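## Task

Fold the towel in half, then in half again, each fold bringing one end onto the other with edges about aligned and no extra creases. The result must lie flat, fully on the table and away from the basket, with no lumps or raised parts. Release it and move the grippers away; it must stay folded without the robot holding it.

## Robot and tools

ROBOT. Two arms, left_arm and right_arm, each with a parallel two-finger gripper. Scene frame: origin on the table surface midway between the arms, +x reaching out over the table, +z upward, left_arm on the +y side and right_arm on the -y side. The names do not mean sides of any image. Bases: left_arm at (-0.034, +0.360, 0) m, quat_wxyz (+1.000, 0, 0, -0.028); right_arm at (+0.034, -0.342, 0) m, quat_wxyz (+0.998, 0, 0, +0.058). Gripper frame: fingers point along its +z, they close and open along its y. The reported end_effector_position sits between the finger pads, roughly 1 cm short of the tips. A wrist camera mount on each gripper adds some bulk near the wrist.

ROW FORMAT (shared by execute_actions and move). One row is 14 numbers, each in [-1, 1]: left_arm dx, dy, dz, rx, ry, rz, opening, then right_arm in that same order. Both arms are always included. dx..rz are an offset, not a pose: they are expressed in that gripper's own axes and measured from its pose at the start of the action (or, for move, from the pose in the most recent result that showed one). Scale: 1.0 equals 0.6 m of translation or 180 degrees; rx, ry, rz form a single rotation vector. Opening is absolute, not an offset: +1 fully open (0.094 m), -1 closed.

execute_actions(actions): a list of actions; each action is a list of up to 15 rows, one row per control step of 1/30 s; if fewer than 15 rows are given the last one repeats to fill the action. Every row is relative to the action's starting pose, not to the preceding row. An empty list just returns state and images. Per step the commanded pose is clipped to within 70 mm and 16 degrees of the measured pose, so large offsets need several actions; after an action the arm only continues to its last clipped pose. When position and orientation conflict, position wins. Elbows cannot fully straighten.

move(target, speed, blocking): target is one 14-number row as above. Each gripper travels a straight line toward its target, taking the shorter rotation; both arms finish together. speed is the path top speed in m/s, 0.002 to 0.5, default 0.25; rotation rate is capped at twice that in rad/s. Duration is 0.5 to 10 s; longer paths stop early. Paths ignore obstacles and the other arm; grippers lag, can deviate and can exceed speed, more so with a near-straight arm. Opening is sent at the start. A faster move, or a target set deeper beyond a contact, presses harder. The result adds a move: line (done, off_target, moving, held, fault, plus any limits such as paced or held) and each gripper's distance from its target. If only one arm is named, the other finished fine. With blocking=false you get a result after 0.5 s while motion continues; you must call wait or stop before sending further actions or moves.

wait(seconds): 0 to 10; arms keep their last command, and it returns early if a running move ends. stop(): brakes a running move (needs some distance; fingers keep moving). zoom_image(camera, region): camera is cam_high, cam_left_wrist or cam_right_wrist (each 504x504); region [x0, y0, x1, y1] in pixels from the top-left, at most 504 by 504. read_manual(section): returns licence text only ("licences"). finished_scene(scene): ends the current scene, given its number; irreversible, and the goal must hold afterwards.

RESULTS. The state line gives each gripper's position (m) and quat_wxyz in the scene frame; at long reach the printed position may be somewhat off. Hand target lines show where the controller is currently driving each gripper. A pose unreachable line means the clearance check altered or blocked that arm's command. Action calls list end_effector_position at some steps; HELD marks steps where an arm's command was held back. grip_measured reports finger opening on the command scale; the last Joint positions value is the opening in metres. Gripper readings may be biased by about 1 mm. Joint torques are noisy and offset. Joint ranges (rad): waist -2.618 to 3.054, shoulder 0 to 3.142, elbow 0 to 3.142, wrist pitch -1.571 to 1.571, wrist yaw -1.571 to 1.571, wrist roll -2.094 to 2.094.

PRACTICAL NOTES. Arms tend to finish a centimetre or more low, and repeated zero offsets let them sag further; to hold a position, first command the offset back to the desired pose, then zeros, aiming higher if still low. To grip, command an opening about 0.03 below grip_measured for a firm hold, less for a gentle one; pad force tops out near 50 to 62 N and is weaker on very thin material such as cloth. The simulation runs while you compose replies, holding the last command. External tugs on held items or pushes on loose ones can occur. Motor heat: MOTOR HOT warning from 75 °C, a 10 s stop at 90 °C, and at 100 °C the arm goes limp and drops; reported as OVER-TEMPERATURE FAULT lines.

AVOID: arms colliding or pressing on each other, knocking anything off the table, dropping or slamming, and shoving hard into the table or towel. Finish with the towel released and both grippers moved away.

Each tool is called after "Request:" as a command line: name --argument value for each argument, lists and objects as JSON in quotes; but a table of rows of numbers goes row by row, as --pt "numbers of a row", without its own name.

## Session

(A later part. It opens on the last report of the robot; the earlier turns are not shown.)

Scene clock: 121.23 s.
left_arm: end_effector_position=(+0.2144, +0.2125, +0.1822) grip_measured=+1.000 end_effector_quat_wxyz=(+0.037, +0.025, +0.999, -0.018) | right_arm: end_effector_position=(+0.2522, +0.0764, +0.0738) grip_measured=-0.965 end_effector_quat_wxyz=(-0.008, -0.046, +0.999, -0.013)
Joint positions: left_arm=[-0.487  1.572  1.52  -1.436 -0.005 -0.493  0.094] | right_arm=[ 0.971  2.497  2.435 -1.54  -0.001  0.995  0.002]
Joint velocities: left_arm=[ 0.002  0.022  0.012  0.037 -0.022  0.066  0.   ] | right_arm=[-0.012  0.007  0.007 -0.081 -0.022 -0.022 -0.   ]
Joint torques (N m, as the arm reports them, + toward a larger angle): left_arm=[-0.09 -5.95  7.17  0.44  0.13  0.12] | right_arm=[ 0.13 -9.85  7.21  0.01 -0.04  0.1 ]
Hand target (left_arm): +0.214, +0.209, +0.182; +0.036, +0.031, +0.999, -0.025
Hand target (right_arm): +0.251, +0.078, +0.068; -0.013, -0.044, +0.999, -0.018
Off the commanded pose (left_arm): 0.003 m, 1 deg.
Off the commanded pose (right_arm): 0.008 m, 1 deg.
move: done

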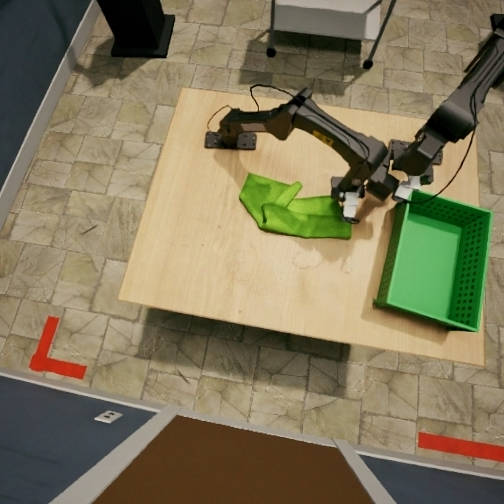

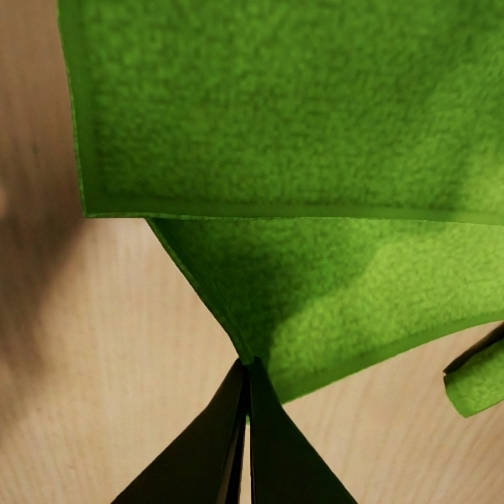

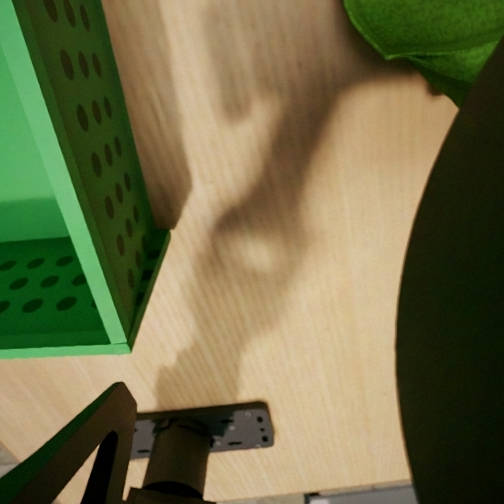

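Request:
execute_actions --actions '[[[0,0.1,-0.05,0,0,0,1, 0,0.03,0.06,0,0,0,-1]],[[0,0,0,0,0,0,1, 0,0,0,0,0,0,0.5]]]'

Request:
move --target '[0,0,0,0,0,0,1, 0.1,-0.75,-0.22,0,0,0,1]' --speed 0.3

Request:
zoom_image --camera "cam_high" --region '[200, 110, 400, 310]'

Scene clock: 126.80 s.
left_arm: end_effector_position=(+0.2158, +0.2752, +0.1995) grip_measured=+1.000 end_effector_quat_wxyz=(+0.026, +0.014, +0.999, -0.011) | right_arm: end_effector_position=(+0.2536, +0.0899, +0.0431) grip_measured=+0.497 end_effector_quat_wxyz=(-0.007, -0.045, +0.999, -0.012)
Joint positions: left_arm=[-0.271  1.517  1.539 -1.536  0.005 -0.301  0.094] | right_arm=[ 0.982  2.558  2.426 -1.467 -0.001  1.009  0.07 ]
Joint velocities: left_arm=[-0.012 -0.002 -0.007  0.007  0.007 -0.022  0.   ] | right_arm=[-0.007  0.002  0.012 -0.007 -0.051 -0.037 -0.   ]
Joint torques (N m, as the arm reports them, + toward a larger angle): left_arm=[-0.04 -5.32  7.02  0.34  0.02 -0.01] | right_arm=[  0.04 -12.25   5.3    0.11   0.     0.05]
Hand target (left_arm): +0.216, +0.275, +0.199; +0.026, +0.013, +0.999, -0.011
Hand target (right_arm): +0.254, +0.090, +0.043; -0.007, -0.045, +0.999, -0.012
Off the commanded pose (left_arm): 0.000 m, 0 deg.
Off the commanded pose (right_arm): 0.000 m, 0 deg.
Step readings (end_effector_position; steps 1 to 15: 1st action; 16 to 30: 2nd action):
0: left_arm (+0.2144, +0.2125, +0.1822) | right_arm (+0.2521, +0.0762, +0.0739)
1: left_arm (+0.2150, +0.2163, +0.1833) | right_arm (+0.2524, +0.0771, +0.0726)
2: left_arm (+0.2166, +0.2255, +0.1851) | right_arm (+0.2532, +0.0798, +0.0710)
4: left_arm (+0.2214, +0.2520, +0.1909) | right_arm (+0.2542, +0.0845, +0.0642)
8: left_arm (+0.2205, +0.2745, +0.1991) | right_arm (+0.2537, +0.0888, +0.0490)
15: left_arm (+0.2159, +0.2752, +0.1995) | right_arm (+0.2536, +0.0899, +0.0431)
16: left_arm (+0.2158, +0.2752, +0.1995) | right_arm (+0.2536, +0.0899, +0.0431)
17: left_arm (+0.2158, +0.2752, +0.1995) | right_arm (+0.2536, +0.0899, +0.0431)
19: left_arm (+0.2158, +0.2752, +0.1995) | right_arm (+0.2536, +0.0899, +0.0431)
23: left_arm (+0.2158, +0.2752, +0.1995) | right_arm (+0.2536, +0.0899, +0.0431)
30: end_effector_position above

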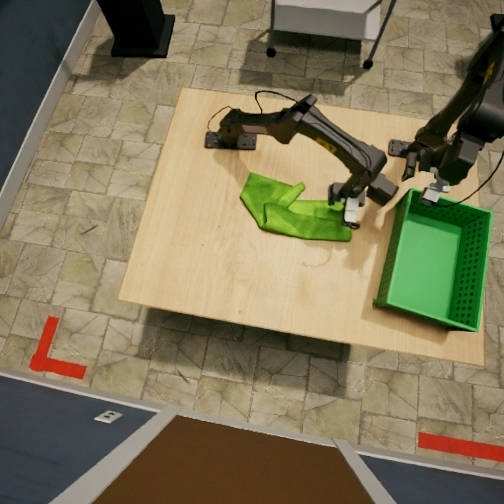

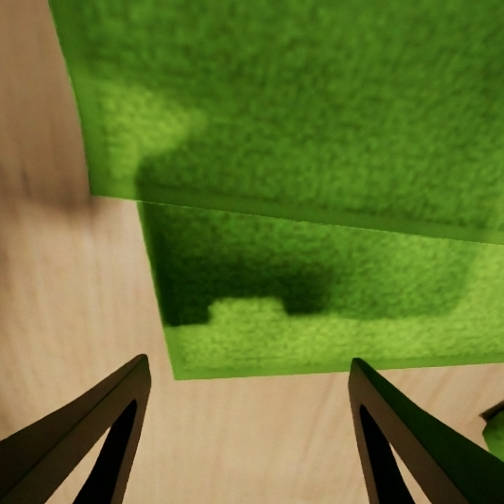

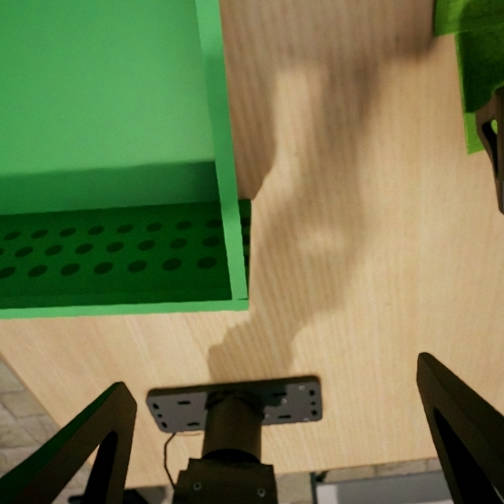

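Scene clock: 129.13 s.
left_arm: end_effector_position=(+0.2158, +0.2752, +0.1995) grip_measured=+1.000 end_effector_quat_wxyz=(+0.026, +0.014, +0.999, -0.011) | right_arm: end_effector_position=(+0.2387, -0.3586, +0.1782) grip_measured=+1.000 end_effector_quat_wxyz=(-0.011, -0.048, +0.999, -0.023)
Joint positions: left_arm=[-0.271  1.517  1.539 -1.536  0.005 -0.301  0.094] | right_arm=[-0.164  1.351  1.311 -1.549  0.047 -0.143  0.094]
Joint velocities: left_arm=[-0.017 -0.007 -0.002  0.037  0.007  0.022  0.   ] | right_arm=[ 0.007 -0.002 -0.002 -0.022  0.037 -0.066  0.   ]
Joint torques (N m, as the arm reports them, + toward a larger angle): left_arm=[-0.02 -5.17  6.88  0.35  0.03 -0.01] | right_arm=[-0.88 -5.01  7.35  0.04 -0.02 -0.02]
Hand target (left_arm): +0.216, +0.275, +0.199; +0.026, +0.014, +0.999, -0.011
Hand target (right_arm): +0.240, -0.361, +0.190; +0.010, -0.045, +0.999, -0.022
Off the commanded pose (left_arm): 0.000 m, 0 deg.
Off the commanded pose (right_arm): 0.009 m, 1 deg.
joint sent to its limit (right arm) — the command would take joint 4 (wrist pitch) past its lower limit, so that joint was sent only as far as its limit.
move: done

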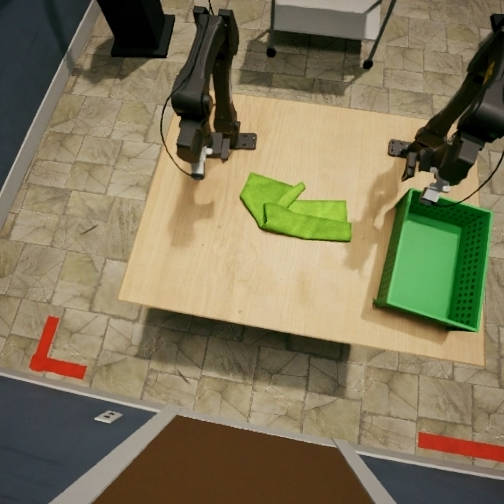

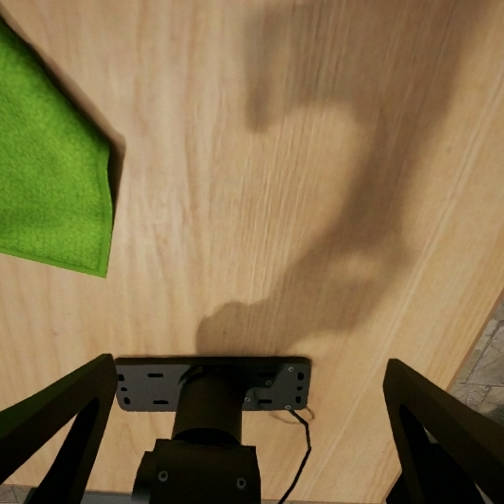

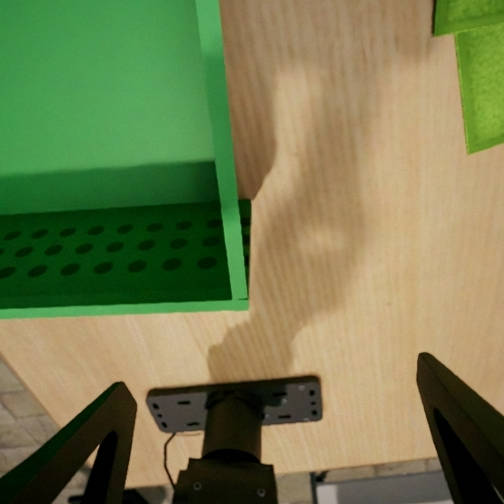

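Region (200, 110, 400, 310) of cam_high's 504x504 image, scaled by 2.520, with more detail than that image has.

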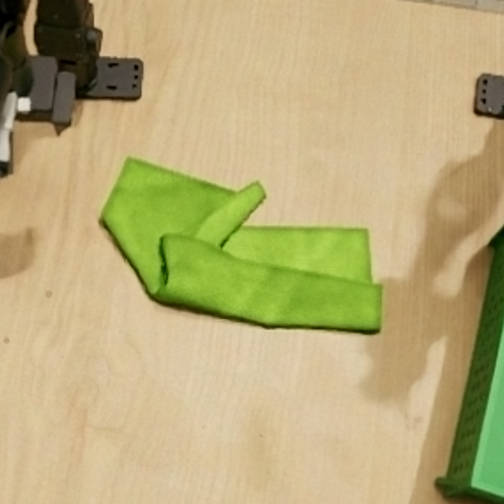

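Request:
move --target '[-0.167,-0.233,0.25,0,0,0,0.2, 0.1,0.215,0.21,0,0,0,0.2]' --speed 0.3

Scene clock: 140.33 s.
left_arm: end_effector_position=(+0.3097, +0.1329, +0.0540) grip_measured=+0.203 end_effector_quat_wxyz=(+0.006, +0.016, +1.000, -0.004) | right_arm: end_effector_position=(+0.1643, -0.2384, +0.0552) grip_measured=+0.203 end_effector_quat_wxyz=(-0.011, -0.046, +0.999, -0.007)
Joint positions: left_arm=[-0.53   2.126  1.725 -1.155  0.001 -0.554  0.057] | right_arm=[ 0.547  1.217  0.725 -1.106 -0.001  0.572  0.057]
Joint velocities: left_arm=[-0.012  0.032  0.002 -0.007  0.022  0.066 -0.001] | right_arm=[-0.032  0.007 -0.007  0.081 -0.022  0.007  0.   ]
Joint torques (N m, as the arm reports them, + toward a larger angle): left_arm=[ -0.46 -11.19   9.65   0.41  -0.08  -0.12] | right_arm=[ 0.92 -2.04  3.59  0.23  0.12  0.09]
Hand target (left_arm): +0.320, +0.127, +0.062; +0.028, +0.014, +0.999, -0.012
Hand target (right_arm): +0.161, -0.241, +0.049; -0.013, -0.048, +0.999, -0.017
Off the commanded pose (left_arm): 0.011 m, 2 deg.
Off the commanded pose (right_arm): 0.008 m, 2 deg.
move: off_target (left_arm)

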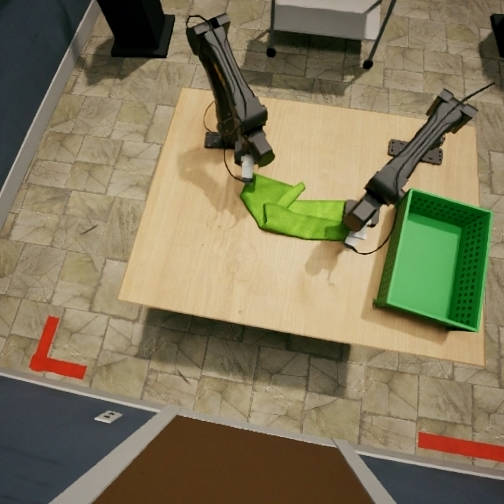

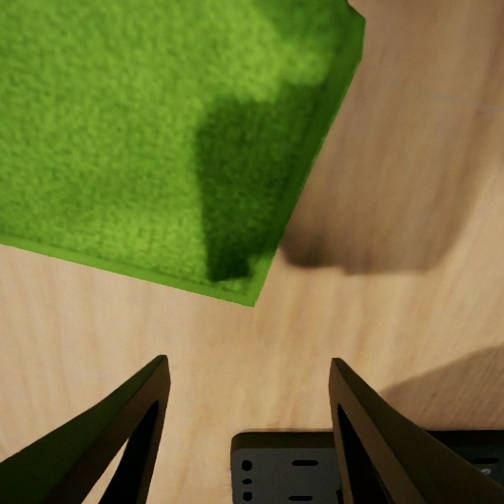

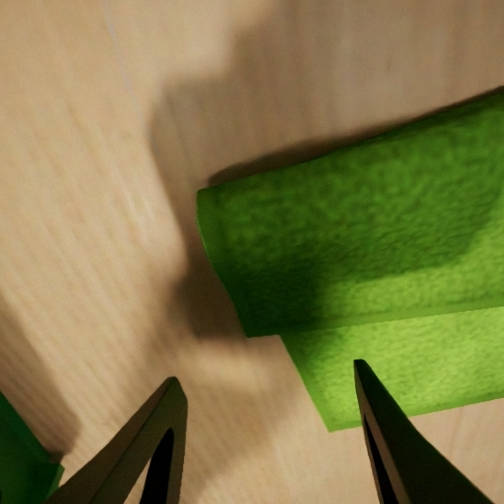

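Request:
move --target '[-0.025,0,0.035,0,0,0,0.2, -0.027,0.012,0.04,0,0,0,0.2]' --speed 0.1

Scene clock: 145.70 s.
left_arm: end_effector_position=(+0.3117, +0.1357, +0.0285) grip_measured=+0.203 end_effector_quat_wxyz=(-0.013, +0.016, +1.000, +0.007) | right_arm: end_effector_position=(+0.1835, -0.2234, +0.0408) grip_measured=+0.203 end_effector_quat_wxyz=(+0.003, -0.049, +0.999, +0.003)
Joint positions: left_arm=[-0.521  2.191  1.725 -1.134  0.001 -0.545  0.057] | right_arm=[ 0.547  1.306  0.725 -0.983 -0.001  0.564  0.057]
Joint velocities: left_arm=[-0.002  0.002 -0.012 -0.007  0.007 -0.007 -0.   ] | right_arm=[ 0.012 -0.002  0.012  0.007 -0.022 -0.037 -0.001]
Joint torques (N m, as the arm reports them, + toward a larger angle): left_arm=[  0.55 -11.14   9.49   0.36   0.02   0.08] | right_arm=[-0.83 -1.85  3.04  0.31  0.01 -0.02]
Hand target (left_arm): +0.325, +0.132, +0.034; +0.006, +0.016, +1.000, -0.004
Hand target (right_arm): +0.179, -0.230, +0.031; -0.011, -0.046, +0.999, -0.007
Off the commanded pose (left_arm): 0.014 m, 3 deg.
Off the commanded pose (right_arm): 0.013 m, 2 deg.
move: off_target (left_arm, right_arm)

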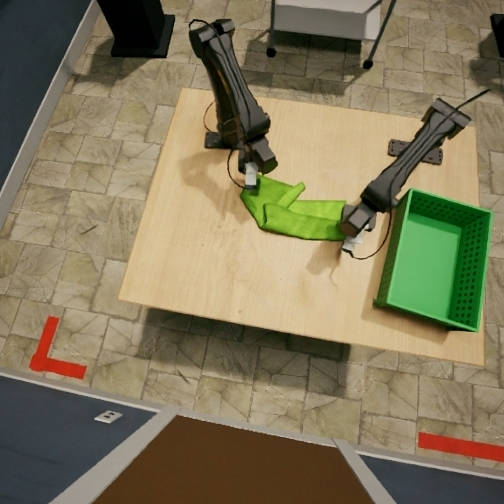

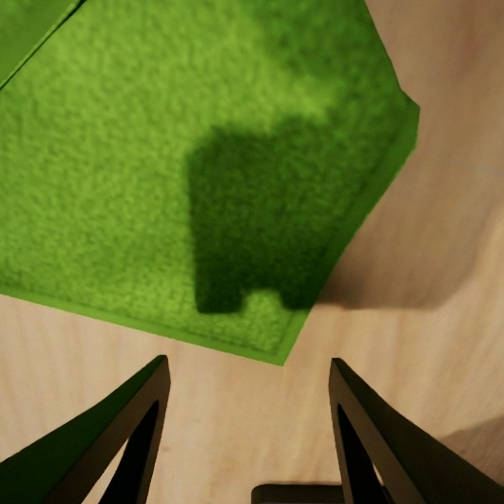

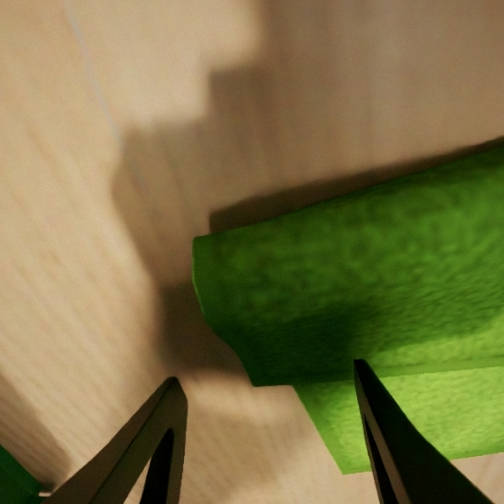

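Request:
execute_actions --actions '[[[-0.035,0.005,0,0,0,0,0.0, -0.01,-0.008,0.03,0,0,0,0.2]],[[0,0,0.035,0,0,0,0, 0,0,0.04,0,0,0,0.2]],[[0,0,0.005,0,0,0,-1, 0,0,0.005,0,0,0,-1]],[[0,0,0,0,0,0,-1, 0,0,0,0,0,0,-1]],[[0,0,-0.08,0,0,0,-1, 0,0,-0.08,0,0,0,-1]]]'

Scene clock: 154.23 s.
left_arm: end_effector_position=(+0.3291, +0.1342, +0.0584) grip_measured=-0.977 end_effector_quat_wxyz=(-0.014, +0.014, +1.000, -0.002) | right_arm: end_effector_position=(+0.1935, -0.2217, +0.0529) grip_measured=-0.978 end_effector_quat_wxyz=(+0.015, -0.052, +0.998, +0.011)
Joint positions: left_arm=[-0.495  2.228  1.906 -1.27   0.018 -0.524  0.001] | right_arm=[ 0.522  1.296  0.768 -1.006 -0.002  0.534  0.001]
Joint velocities: left_arm=[ 0.007  0.007  0.017 -0.139  0.037  0.051 -0.001] | right_arm=[-0.007  0.017  0.017 -0.11  -0.007 -0.037  0.   ]
Joint torques (N m, as the arm reports them, + toward a larger angle): left_arm=[  0.24 -12.17   8.99   0.1    0.03   0.03] | right_arm=[-0.08 -4.54  6.92  0.15  0.    0.03]
Hand target (left_arm): +0.330, +0.136, +0.065; -0.013, +0.014, +1.000, -0.003
Hand target (right_arm): +0.196, -0.220, +0.062; +0.023, -0.052, +0.998, +0.017
Off the commanded pose (left_arm): 0.007 m, 0 deg.
Off the commanded pose (right_arm): 0.010 m, 1 deg.
Step readings (end_effector_position; steps 1 to 15: 1st action; 16 to 30: 2nd action; 31 to 45: 3rd action; 46 to 60: 4th action; 61 to 75: 5th action):
0: left_arm (+0.3118, +0.1356, +0.0285) | right_arm (+0.1838, -0.2232, +0.0408)
1: left_arm (+0.3124, +0.1359, +0.0289) | right_arm (+0.1847, -0.2230, +0.0401)
2: left_arm (+0.3158, +0.1347, +0.0293) | right_arm (+0.1864, -0.2233, +0.0383)
4: left_arm (+0.3244, +0.1334, +0.0283) | right_arm (+0.1880, -0.2249, +0.0343)
8: left_arm (+0.3292, +0.1367, +0.0249) | right_arm (+0.1896, -0.2246, +0.0310)
15: left_arm (+0.3284, +0.1378, +0.0249) | right_arm (+0.1924, -0.2225, +0.0311)
16: left_arm (+0.3284, +0.1378, +0.0231) | right_arm (+0.1931, -0.2219, +0.0296)
17: left_arm (+0.3285, +0.1377, +0.0210) | right_arm (+0.1941, -0.2212, +0.0269)
19: left_arm (+0.3274, +0.1376, +0.0167) | right_arm (+0.1924, -0.2225, +0.0204)
23: left_arm (+0.3287, +0.1367, +0.0174) | right_arm (+0.1920, -0.2228, +0.0145)
30: left_arm (+0.3288, +0.1367, +0.0174) | right_arm (+0.1965, -0.2195, +0.0147)
31: left_arm (+0.3286, +0.1362, +0.0174) | right_arm (+0.1966, -0.2193, +0.0147)
32: left_arm (+0.3286, +0.1350, +0.0174) | right_arm (+0.1968, -0.2192, +0.0147)
34: left_arm (+0.3284, +0.1338, +0.0174) | right_arm (+0.1970, -0.2191, +0.0147)
38: left_arm (+0.3286, +0.1346, +0.0175) | right_arm (+0.1972, -0.2189, +0.0147)
45: left_arm (+0.3286, +0.1346, +0.0175) | right_arm (+0.1973, -0.2188, +0.0147)
46: left_arm (+0.3285, +0.1346, +0.0175) | right_arm (+0.1973, -0.2188, +0.0147)
47: left_arm (+0.3285, +0.1346, +0.0175) | right_arm (+0.1973, -0.2188, +0.0147)
49: left_arm (+0.3285, +0.1346, +0.0175) | right_arm (+0.1973, -0.2188, +0.0147)
53: left_arm (+0.3285, +0.1346, +0.0175) | right_arm (+0.1973, -0.2188, +0.0147)
60: left_arm (+0.3285, +0.1346, +0.0175) | right_arm (+0.1973, -0.2188, +0.0147)
61: left_arm (+0.3284, +0.1346, +0.0218) | right_arm (+0.1963, -0.2196, +0.0175)
62: left_arm (+0.3278, +0.1350, +0.0263) | right_arm (+0.1948, -0.2207, +0.0233)
64: left_arm (+0.3306, +0.1333, +0.0394) | right_arm (+0.1987, -0.2178, +0.0381)
68: left_arm (+0.3348, +0.1307, +0.0570) | right_arm (+0.2023, -0.2151, +0.0533)
75: end_effector_position above

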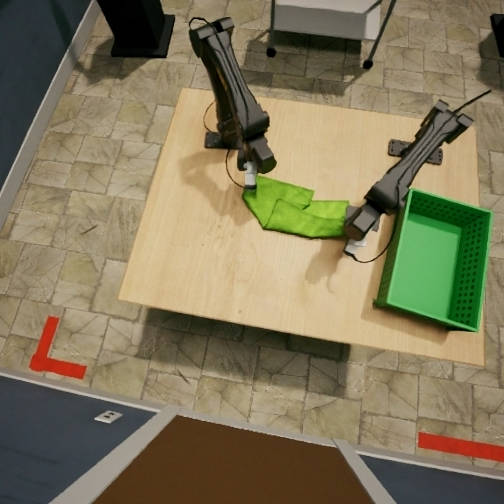

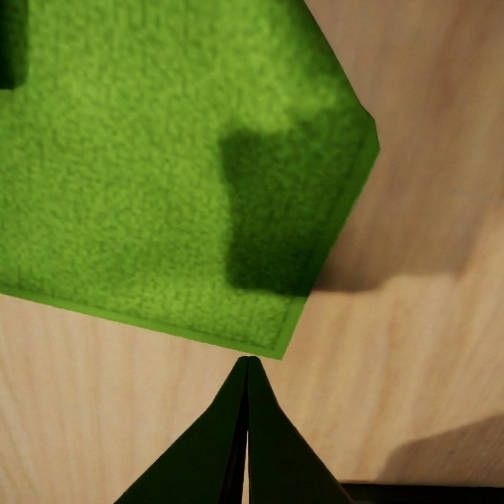

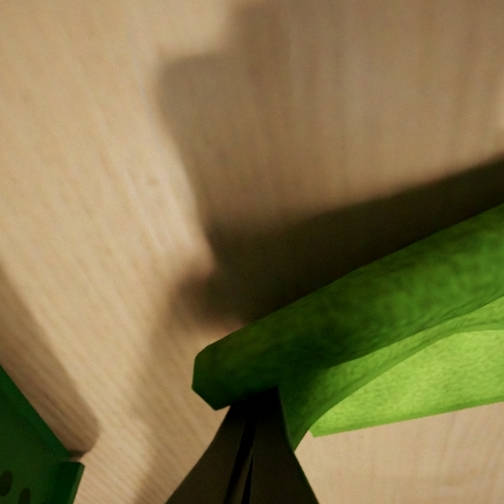

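Request:
execute_actions --actions '[[[0,0,-0.01,0,0,0,-1, 0.01,-0.02,0.04,0,0,0,0.2]],[[0,0,0,0,0,0,-1, 0,0,0.05,0,0,0,0.2]],[[0,0,0,0,0,0,-1, 0,0,0.02,0,0,0,0.2]],[[0,0,0,0,0,0,-1, 0,0,0.01,0,0,0,-1]],[[0,0,0,0,0,0,-1, 0,0,0.01,0,0,0,-1]],[[0,0,0,0,0,0,-1, 0,0,-0.08,0,0,0,-1]]]'

Scene clock: 163.23 s.
left_arm: end_effector_position=(+0.3270, +0.1355, +0.0584) grip_measured=-0.977 end_effector_quat_wxyz=(-0.018, +0.014, +1.000, +0.000) | right_arm: end_effector_position=(+0.1854, -0.2285, +0.0495) grip_measured=-0.962 end_effector_quat_wxyz=(+0.005, -0.056, +0.998, +0.019)
Joint positions: left_arm=[-0.495  2.228  1.906 -1.279  0.018 -0.524  0.001] | right_arm=[ 0.495  1.264  0.732 -1.011 -0.027  0.5    0.002]
Joint velocities: left_arm=[-0.017 -0.017 -0.017 -0.007 -0.037  0.051  0.   ] | right_arm=[ 0.002  0.002 -0.022 -0.125 -0.051 -0.037  0.   ]
Joint torques (N m, as the arm reports them, + toward a larger angle): left_arm=[  0.01 -11.71   7.     0.19   0.04   0.  ] | right_arm=[-0.47 -4.3   6.94  0.11 -0.01  0.  ]
Hand target (left_arm): +0.327, +0.135, +0.058; -0.018, +0.014, +1.000, +0.000
Hand target (right_arm): +0.188, -0.228, +0.059; +0.014, -0.055, +0.998, +0.024
Off the commanded pose (left_arm): 0.000 m, 0 deg.
Off the commanded pose (right_arm): 0.010 m, 1 deg.
Step readings (end_effector_position; steps 1 to 15: 1st action; 16 to 30: 2nd action; 31 to 45: 3rd action; 46 to 60: 4th action; 61 to 75: 5th action; 76 to 90: 6th action):
0: left_arm (+0.3271, +0.1354, +0.0584) | right_arm (+0.1911, -0.2234, +0.0528)
1: left_arm (+0.3271, +0.1354, +0.0584) | right_arm (+0.1916, -0.2236, +0.0506)
2: left_arm (+0.3271, +0.1354, +0.0584) | right_arm (+0.1920, -0.2249, +0.0461)
4: left_arm (+0.3271, +0.1354, +0.0584) | right_arm (+0.1866, -0.2316, +0.0364)
8: left_arm (+0.3271, +0.1354, +0.0584) | right_arm (+0.1835, -0.2352, +0.0311)
15: left_arm (+0.3270, +0.1355, +0.0584) | right_arm (+0.1886, -0.2316, +0.0312)
16: left_arm (+0.3270, +0.1355, +0.0584) | right_arm (+0.1895, -0.2310, +0.0293)
17: left_arm (+0.3270, +0.1355, +0.0584) | right_arm (+0.1904, -0.2304, +0.0254)
19: left_arm (+0.3270, +0.1355, +0.0584) | right_arm (+0.1873, -0.2325, +0.0165)
23: left_arm (+0.3270, +0.1355, +0.0584) | right_arm (+0.1867, -0.2323, +0.0113)
30: left_arm (+0.3270, +0.1355, +0.0584) | right_arm (+0.1867, -0.2323, +0.0113)
31: left_arm (+0.3270, +0.1355, +0.0584) | right_arm (+0.1867, -0.2323, +0.0113)
32: left_arm (+0.3270, +0.1355, +0.0584) | right_arm (+0.1867, -0.2322, +0.0113)
34: left_arm (+0.3270, +0.1355, +0.0584) | right_arm (+0.1867, -0.2322, +0.0113)
38: left_arm (+0.3270, +0.1355, +0.0584) | right_arm (+0.1867, -0.2322, +0.0113)
45: left_arm (+0.3270, +0.1355, +0.0584) | right_arm (+0.1867, -0.2322, +0.0113)
46: left_arm (+0.3270, +0.1355, +0.0584) | right_arm (+0.1864, -0.2313, +0.0113)
47: left_arm (+0.3270, +0.1355, +0.0584) | right_arm (+0.1871, -0.2291, +0.0114)
49: left_arm (+0.3270, +0.1355, +0.0584) | right_arm (+0.1887, -0.2263, +0.0115)
53: left_arm (+0.3270, +0.1355, +0.0584) | right_arm (+0.1890, -0.2261, +0.0116)
60: left_arm (+0.3270, +0.1355, +0.0584) | right_arm (+0.1890, -0.2261, +0.0116)
61: left_arm (+0.3270, +0.1355, +0.0584) | right_arm (+0.1891, -0.2258, +0.0116)
62: left_arm (+0.3270, +0.1355, +0.0584) | right_arm (+0.1891, -0.2258, +0.0116)
64: left_arm (+0.3270, +0.1355, +0.0584) | right_arm (+0.1891, -0.2258, +0.0116)
68: left_arm (+0.3270, +0.1355, +0.0584) | right_arm (+0.1891, -0.2258, +0.0116)
75: left_arm (+0.3270, +0.1355, +0.0584) | right_arm (+0.1891, -0.2258, +0.0116)
76: left_arm (+0.3270, +0.1355, +0.0584) | right_arm (+0.1886, -0.2262, +0.0150)
77: left_arm (+0.3270, +0.1355, +0.0584) | right_arm (+0.1876, -0.2269, +0.0210)
79: left_arm (+0.3270, +0.1355, +0.0584) | right_arm (+0.1918, -0.2240, +0.0356)
83: left_arm (+0.3270, +0.1355, +0.0584) | right_arm (+0.1942, -0.2223, +0.0497)
90: end_effector_position above

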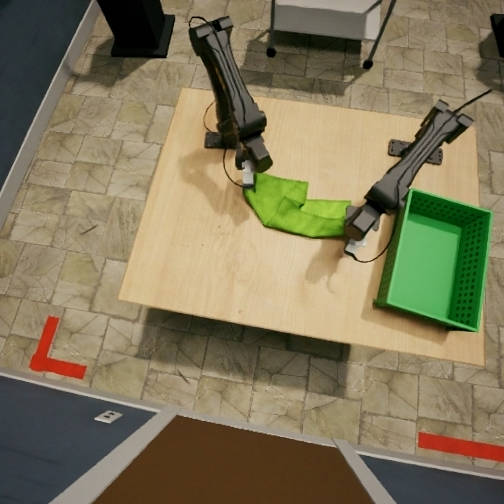

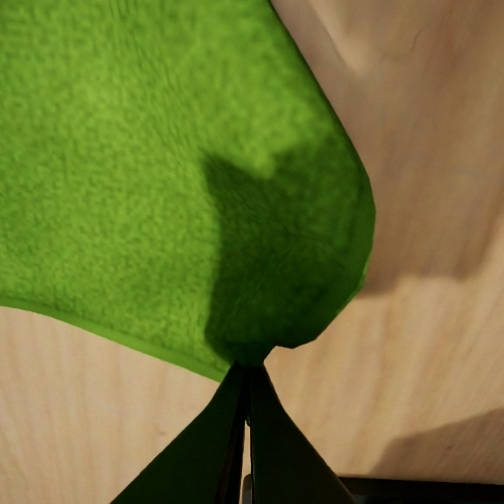

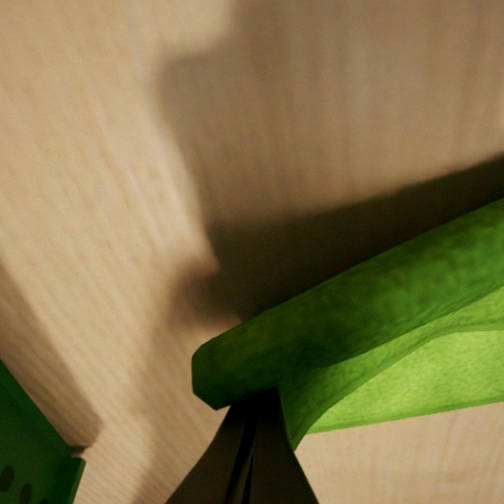

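Request:
move --target '[0.13,0.025,-0.27,0,0,0,-1, -0.09,-0.16,-0.285,0,0,0,-1]' --speed 0.15

Scene clock: 168.50 s.
left_arm: end_effector_position=(+0.2623, +0.1553, +0.2211) grip_measured=-0.977 end_effector_quat_wxyz=(+0.055, +0.011, +0.997, -0.049) | right_arm: end_effector_position=(+0.2504, -0.3209, +0.2059) grip_measured=-0.963 end_effector_quat_wxyz=(+0.051, -0.056, +0.997, +0.015)
Joint positions: left_arm=[-0.541  1.837  1.978 -1.565  0.021 -0.576  0.001] | right_arm=[-0.049  1.312  1.391 -1.548 -0.028 -0.043  0.002]
Joint velocities: left_arm=[ 0.002 -0.017 -0.022 -0.007 -0.095  0.066  0.002] | right_arm=[ 0.002  0.002  0.012 -0.022 -0.037 -0.066 -0.   ]
Joint torques (N m, as the arm reports them, + toward a larger angle): left_arm=[-0.89 -8.99  5.77  0.39  0.02 -0.09] | right_arm=[-0.72 -4.37  7.32  0.27 -0.01 -0.02]
Hand target (left_arm): +0.256, +0.156, +0.222; +0.051, +0.012, +0.998, -0.046
Hand target (right_arm): +0.251, -0.323, +0.217; +0.069, -0.054, +0.996, +0.014
Off the commanded pose (left_arm): 0.008 m, 10 deg.
Off the commanded pose (right_arm): 0.012 m, 5 deg.
joint sent to its limit (left arm) — the command would take joint 4 (wrist pitch) past its lower limit, so that joint was sent only as far as its limit.
joint sent to its limit (right arm) — the command would take joint 4 (wrist pitch) past its lower limit, so that joint was sent only as far as its limit.
move: off_target (left_arm, right_arm)

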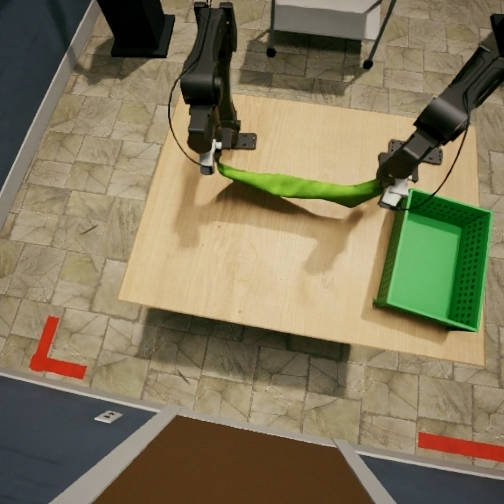

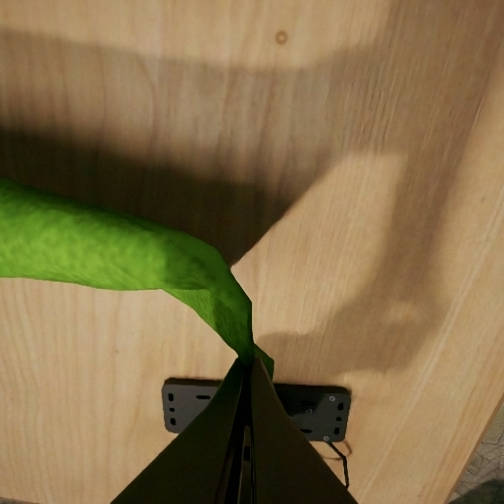

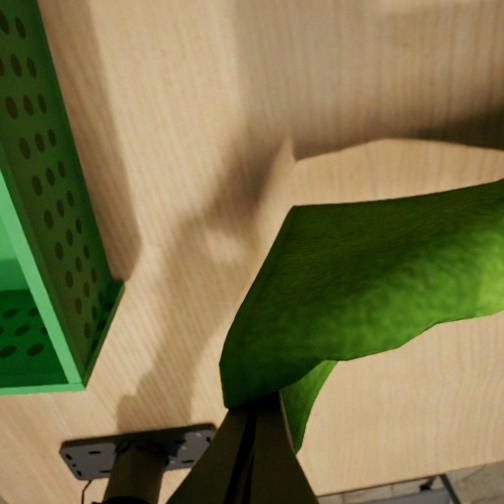

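Request:
move --target '[-0.2,0,0.3,0,0,0,-1, -0.22,0,0.28,0,0,0,-1]' --speed 0.15

Request:
move --target '[0,0,0,0,0,0,-1, 0,-0.15,-0.05,0,0,0,0.6]' --speed 0.06

Request:
zoom_image --camera "cam_high" --region '[150, 110, 400, 360]'

Scene clock: 177.23 s.
left_arm: end_effector_position=(+0.3882, +0.1351, +0.0491) grip_measured=-0.977 end_effector_quat_wxyz=(+0.034, +0.009, +0.999, -0.035) | right_arm: end_effector_position=(+0.3841, -0.3048, +0.0472) grip_measured=-0.963 end_effector_quat_wxyz=(+0.035, -0.052, +0.998, +0.015)
Joint positions: left_arm=[-0.423  2.337  2.048 -1.188  0.032 -0.462  0.001] | right_arm=[-0.029  1.855  1.304 -0.949 -0.028 -0.016  0.002]
Joint velocities: left_arm=[ 0.002  0.002 -0.012  0.051 -0.007  0.007  0.001] | right_arm=[ 0.007 -0.007 -0.007 -0.037  0.007  0.037  0.001]
Joint torques (N m, as the arm reports them, + toward a larger angle): left_arm=[  0.58 -12.83   9.85   0.61   0.11   0.09] | right_arm=[ 0.83 -6.93  7.38  0.38  0.01  0.06]
Hand target (left_arm): +0.400, +0.132, +0.057; +0.054, +0.011, +0.997, -0.049
Hand target (right_arm): +0.395, -0.299, +0.052; +0.051, -0.056, +0.997, +0.015
Off the commanded pose (left_arm): 0.015 m, 3 deg.
Off the commanded pose (right_arm): 0.015 m, 2 deg.
move: off_target (left_arm, right_arm)

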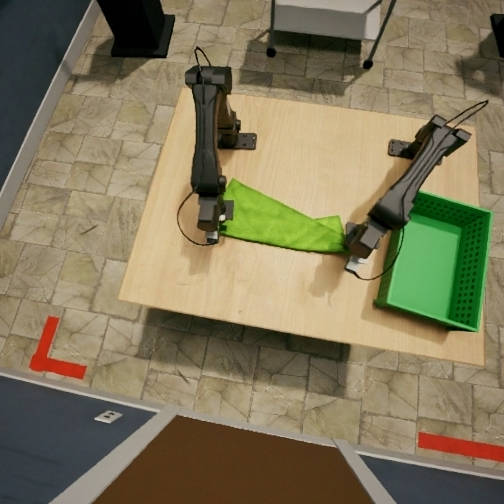

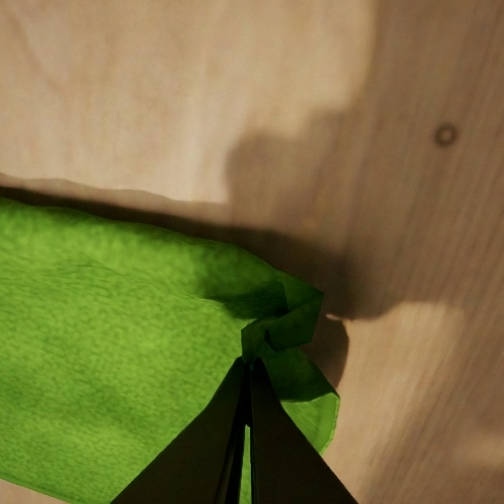

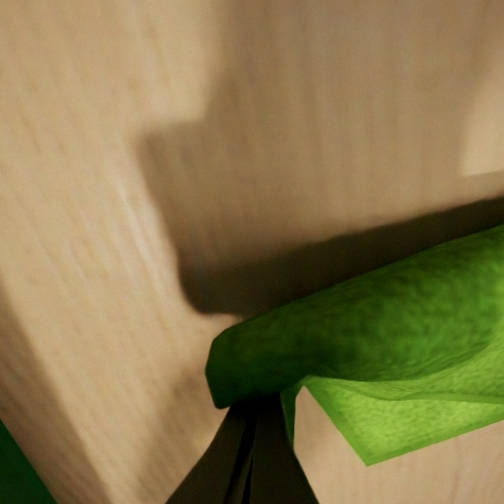

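Scene clock: 179.13 s.
left_arm: end_effector_position=(+0.3882, +0.1351, +0.0491) grip_measured=-0.977 end_effector_quat_wxyz=(+0.034, +0.009, +0.999, -0.035) | right_arm: end_effector_position=(+0.3881, -0.3943, +0.0737) grip_measured=+0.597 end_effector_quat_wxyz=(+0.036, -0.051, +0.998, +0.007)
Joint positions: left_arm=[-0.423  2.337  2.048 -1.188  0.032 -0.462  0.001] | right_arm=[-0.281  1.855  1.413 -1.062 -0.028 -0.267  0.075]
Joint velocities: left_arm=[ 0.007  0.007 -0.012  0.007  0.022 -0.037 -0.001] | right_arm=[-0.002  0.002 -0.007 -0.081 -0.066 -0.051 -0.001]
Joint torques (N m, as the arm reports them, + toward a larger angle): left_arm=[ -0.07 -12.68   7.31   0.38   0.06  -0.01] | right_arm=[-0.47 -6.52  7.57  0.2  -0.1  -0.06]
Hand target (left_arm): +0.388, +0.135, +0.049; +0.034, +0.009, +0.999, -0.035
Hand target (right_arm): +0.392, -0.396, +0.075; +0.035, -0.052, +0.998, +0.013
Off the commanded pose (left_arm): 0.000 m, 0 deg.
Off the commanded pose (right_arm): 0.004 m, 1 deg.
move: done

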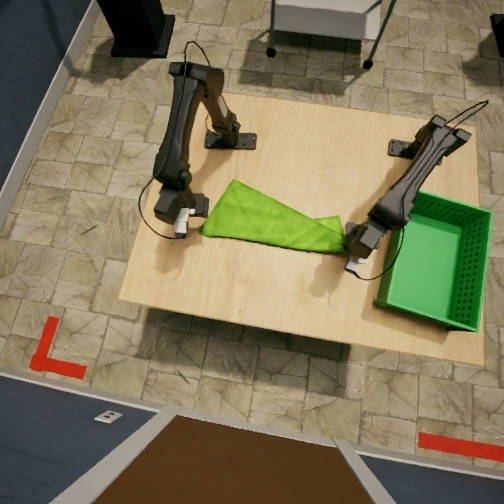

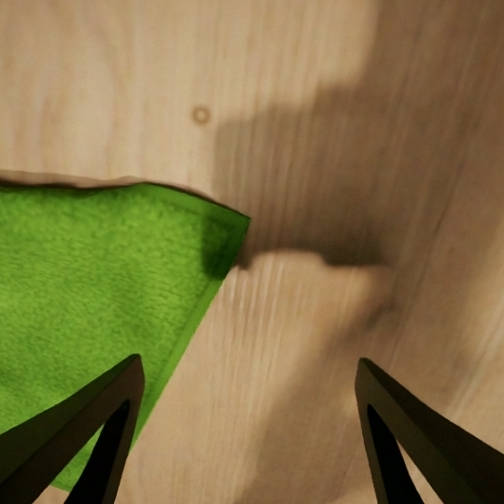

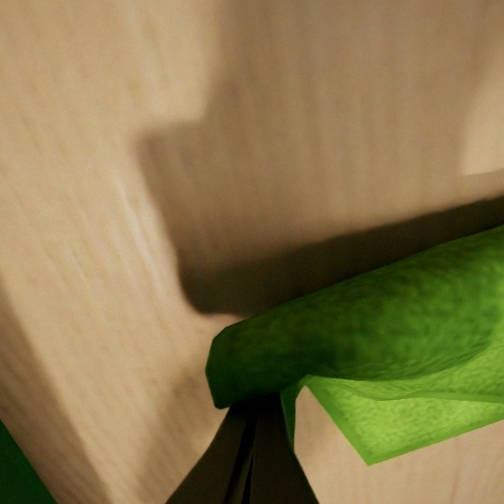

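Region (150, 110, 400, 360) of cam_high's 504x504 image, scaled by 2.016, with more detail than that image has.

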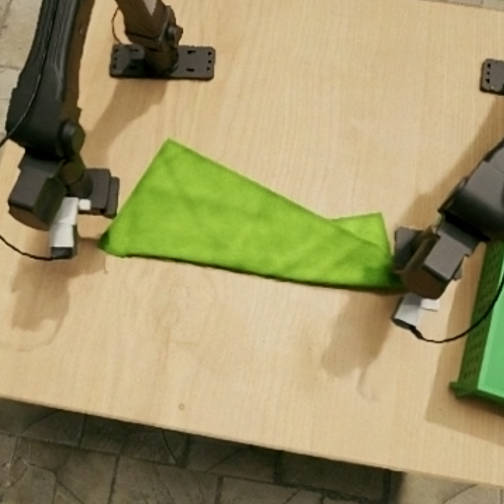

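Request:
move --target '[0,0,0,0,0,0,-1, 0.265,0.185,0.03,0,0,0,0.2]' --speed 0.2

Scene clock: 186.17 s.
left_arm: end_effector_position=(+0.3882, +0.1351, +0.0491) grip_measured=-0.977 end_effector_quat_wxyz=(+0.034, +0.009, +0.999, -0.035) | right_arm: end_effector_position=(+0.2231, -0.2998, +0.0470) grip_measured=+0.203 end_effector_quat_wxyz=(+0.030, -0.049, +0.998, +0.015)
Joint positions: left_arm=[-0.423  2.337  2.048 -1.188  0.032 -0.462  0.001] | right_arm=[ 0.077  1.249  0.711 -0.968 -0.02   0.096  0.057]
Joint velocities: left_arm=[-0.002  0.007 -0.017 -0.007  0.022  0.022 -0.001] | right_arm=[-0.007 -0.002  0.007  0.051  0.051 -0.007 -0.   ]
Joint torques (N m, as the arm reports them, + toward a larger angle): left_arm=[ -0.03 -12.72   7.31   0.4    0.03  -0.01] | right_arm=[ 0.85 -4.47  3.9   0.34  0.12  0.1 ]
Hand target (left_arm): +0.388, +0.135, +0.049; +0.034, +0.009, +0.999, -0.035
Hand target (right_arm): +0.219, -0.300, +0.046; +0.036, -0.052, +0.998, +0.010
Off the commanded pose (left_arm): 0.000 m, 0 deg.
Off the commanded pose (right_arm): 0.003 m, 1 deg.
move: done

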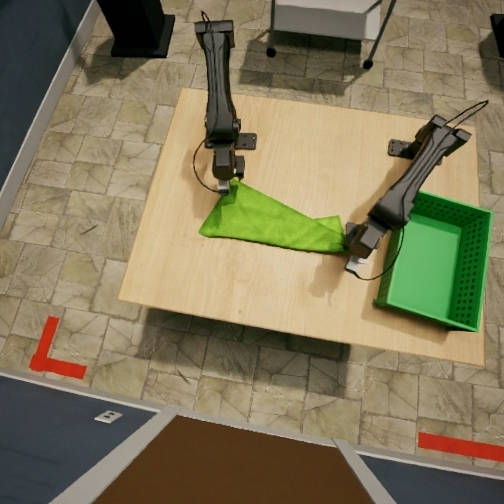

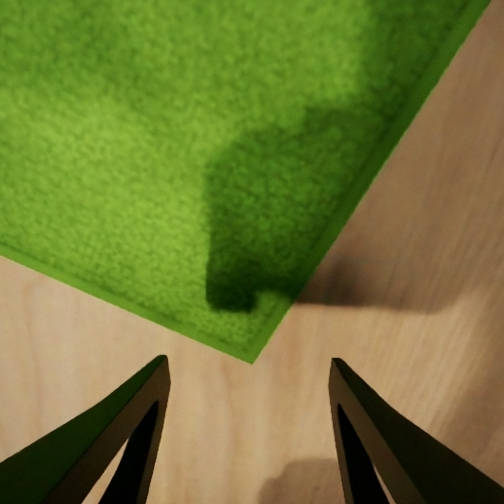

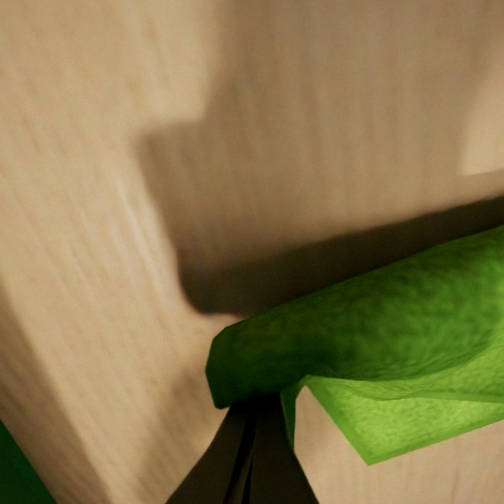

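Request:
execute_actions --actions '[[[0,0,0,0,0,0,-1, 0,0,0.04,0,0,0,0.2]],[[0,0,0,0,0,0,-1, 0,0,0.04,0,0,0,0.2]],[[0,0,0,0,0,0,-1, 0,0,0.015,0,0,0,0.2]],[[0,0,0,0,0,0,-1, 0,0,0.01,0,0,0,-1]],[[0,0,0,0,0,0,-1, 0,0,0.01,0,0,0,-1]],[[0,0,0,0,0,0,-1, 0,0,-0.08,0,0,0,-1]]]'

Scene clock: 194.03 s.
left_arm: end_effector_position=(+0.3882, +0.1351, +0.0491) grip_measured=-0.977 end_effector_quat_wxyz=(+0.034, +0.009, +0.999, -0.035) | right_arm: end_effector_position=(+0.2410, -0.2963, +0.0538) grip_measured=-0.978 end_effector_quat_wxyz=(+0.075, -0.048, +0.996, +0.021)
Joint positions: left_arm=[-0.423  2.337  2.048 -1.188  0.032 -0.462  0.001] | right_arm=[ 0.077  1.225  0.713 -0.905 -0.02   0.099  0.001]
Joint velocities: left_arm=[ 0.002 -0.022  0.012 -0.037  0.037 -0.007  0.   ] | right_arm=[-0.017 -0.017 -0.007 -0.095  0.007  0.007 -0.001]
Joint torques (N m, as the arm reports them, + toward a larger angle): left_arm=[ -0.07 -12.75   7.35   0.37   0.04   0.  ] | right_arm=[-0.36 -4.04  7.18  0.34  0.01 -0.01]
Hand target (left_arm): +0.388, +0.135, +0.049; +0.034, +0.009, +0.999, -0.035
Hand target (right_arm): +0.244, -0.297, +0.064; +0.085, -0.048, +0.995, +0.022
Off the commanded pose (left_arm): 0.000 m, 0 deg.
Off the commanded pose (right_arm): 0.010 m, 1 deg.
Step readings (end_effector_position; steps 1 to 15: 1st action; 16 to 30: 2nd action; 31 to 45: 3rd action; 46 to 60: 4th action; 61 to 75: 5th action; 76 to 90: 6th action):
0: left_arm (+0.3882, +0.1351, +0.0491) | right_arm (+0.2231, -0.2998, +0.0470)
1: left_arm (+0.3882, +0.1351, +0.0491) | right_arm (+0.2240, -0.2997, +0.0456)
2: left_arm (+0.3882, +0.1351, +0.0491) | right_arm (+0.2250, -0.2995, +0.0427)
4: left_arm (+0.3882, +0.1351, +0.0491) | right_arm (+0.2227, -0.2999, +0.0359)
8: left_arm (+0.3882, +0.1351, +0.0491) | right_arm (+0.2226, -0.2999, +0.0303)
15: left_arm (+0.3882, +0.1351, +0.0491) | right_arm (+0.2280, -0.2989, +0.0307)
16: left_arm (+0.3882, +0.1351, +0.0491) | right_arm (+0.2289, -0.2987, +0.0293)
17: left_arm (+0.3882, +0.1351, +0.0491) | right_arm (+0.2302, -0.2984, +0.0265)
19: left_arm (+0.3882, +0.1351, +0.0491) | right_arm (+0.2286, -0.2988, +0.0198)
23: left_arm (+0.3882, +0.1351, +0.0491) | right_arm (+0.2283, -0.2988, +0.0139)
30: left_arm (+0.3882, +0.1351, +0.0491) | right_arm (+0.2338, -0.2977, +0.0144)
31: left_arm (+0.3882, +0.1351, +0.0491) | right_arm (+0.2346, -0.2976, +0.0144)
32: left_arm (+0.3882, +0.1351, +0.0491) | right_arm (+0.2359, -0.2973, +0.0146)
34: left_arm (+0.3882, +0.1351, +0.0491) | right_arm (+0.2383, -0.2969, +0.0149)
38: left_arm (+0.3882, +0.1351, +0.0491) | right_arm (+0.2406, -0.2964, +0.0152)
45: left_arm (+0.3882, +0.1351, +0.0491) | right_arm (+0.2417, -0.2962, +0.0153)
46: left_arm (+0.3882, +0.1351, +0.0491) | right_arm (+0.2421, -0.2961, +0.0154)
47: left_arm (+0.3882, +0.1351, +0.0491) | right_arm (+0.2428, -0.2960, +0.0155)
49: left_arm (+0.3882, +0.1351, +0.0491) | right_arm (+0.2443, -0.2957, +0.0157)
53: left_arm (+0.3882, +0.1351, +0.0491) | right_arm (+0.2457, -0.2954, +0.0159)
60: left_arm (+0.3882, +0.1351, +0.0491) | right_arm (+0.2464, -0.2953, +0.0160)
61: left_arm (+0.3882, +0.1351, +0.0491) | right_arm (+0.2468, -0.2952, +0.0161)
62: left_arm (+0.3882, +0.1351, +0.0491) | right_arm (+0.2475, -0.2951, +0.0162)
64: left_arm (+0.3882, +0.1351, +0.0491) | right_arm (+0.2490, -0.2948, +0.0164)
68: left_arm (+0.3882, +0.1351, +0.0491) | right_arm (+0.2505, -0.2945, +0.0167)
75: left_arm (+0.3882, +0.1351, +0.0491) | right_arm (+0.2511, -0.2943, +0.0168)
76: left_arm (+0.3882, +0.1351, +0.0491) | right_arm (+0.2496, -0.2947, +0.0193)
77: left_arm (+0.3882, +0.1351, +0.0491) | right_arm (+0.2468, -0.2952, +0.0247)
79: left_arm (+0.3882, +0.1351, +0.0491) | right_arm (+0.2489, -0.2948, +0.0394)
83: left_arm (+0.3882, +0.1351, +0.0491) | right_arm (+0.2522, -0.2941, +0.0555)
90: end_effector_position above

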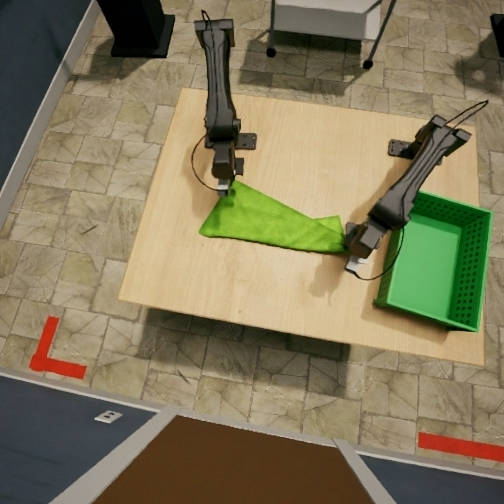

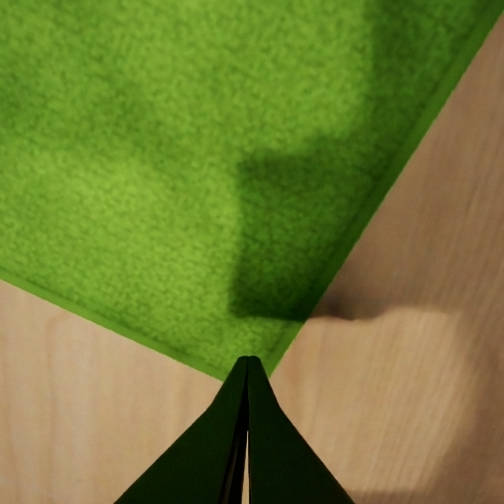

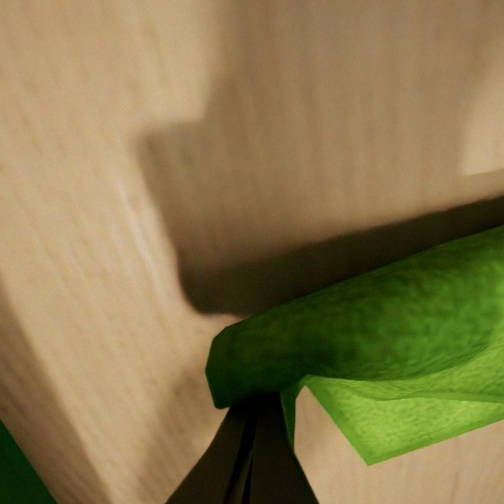

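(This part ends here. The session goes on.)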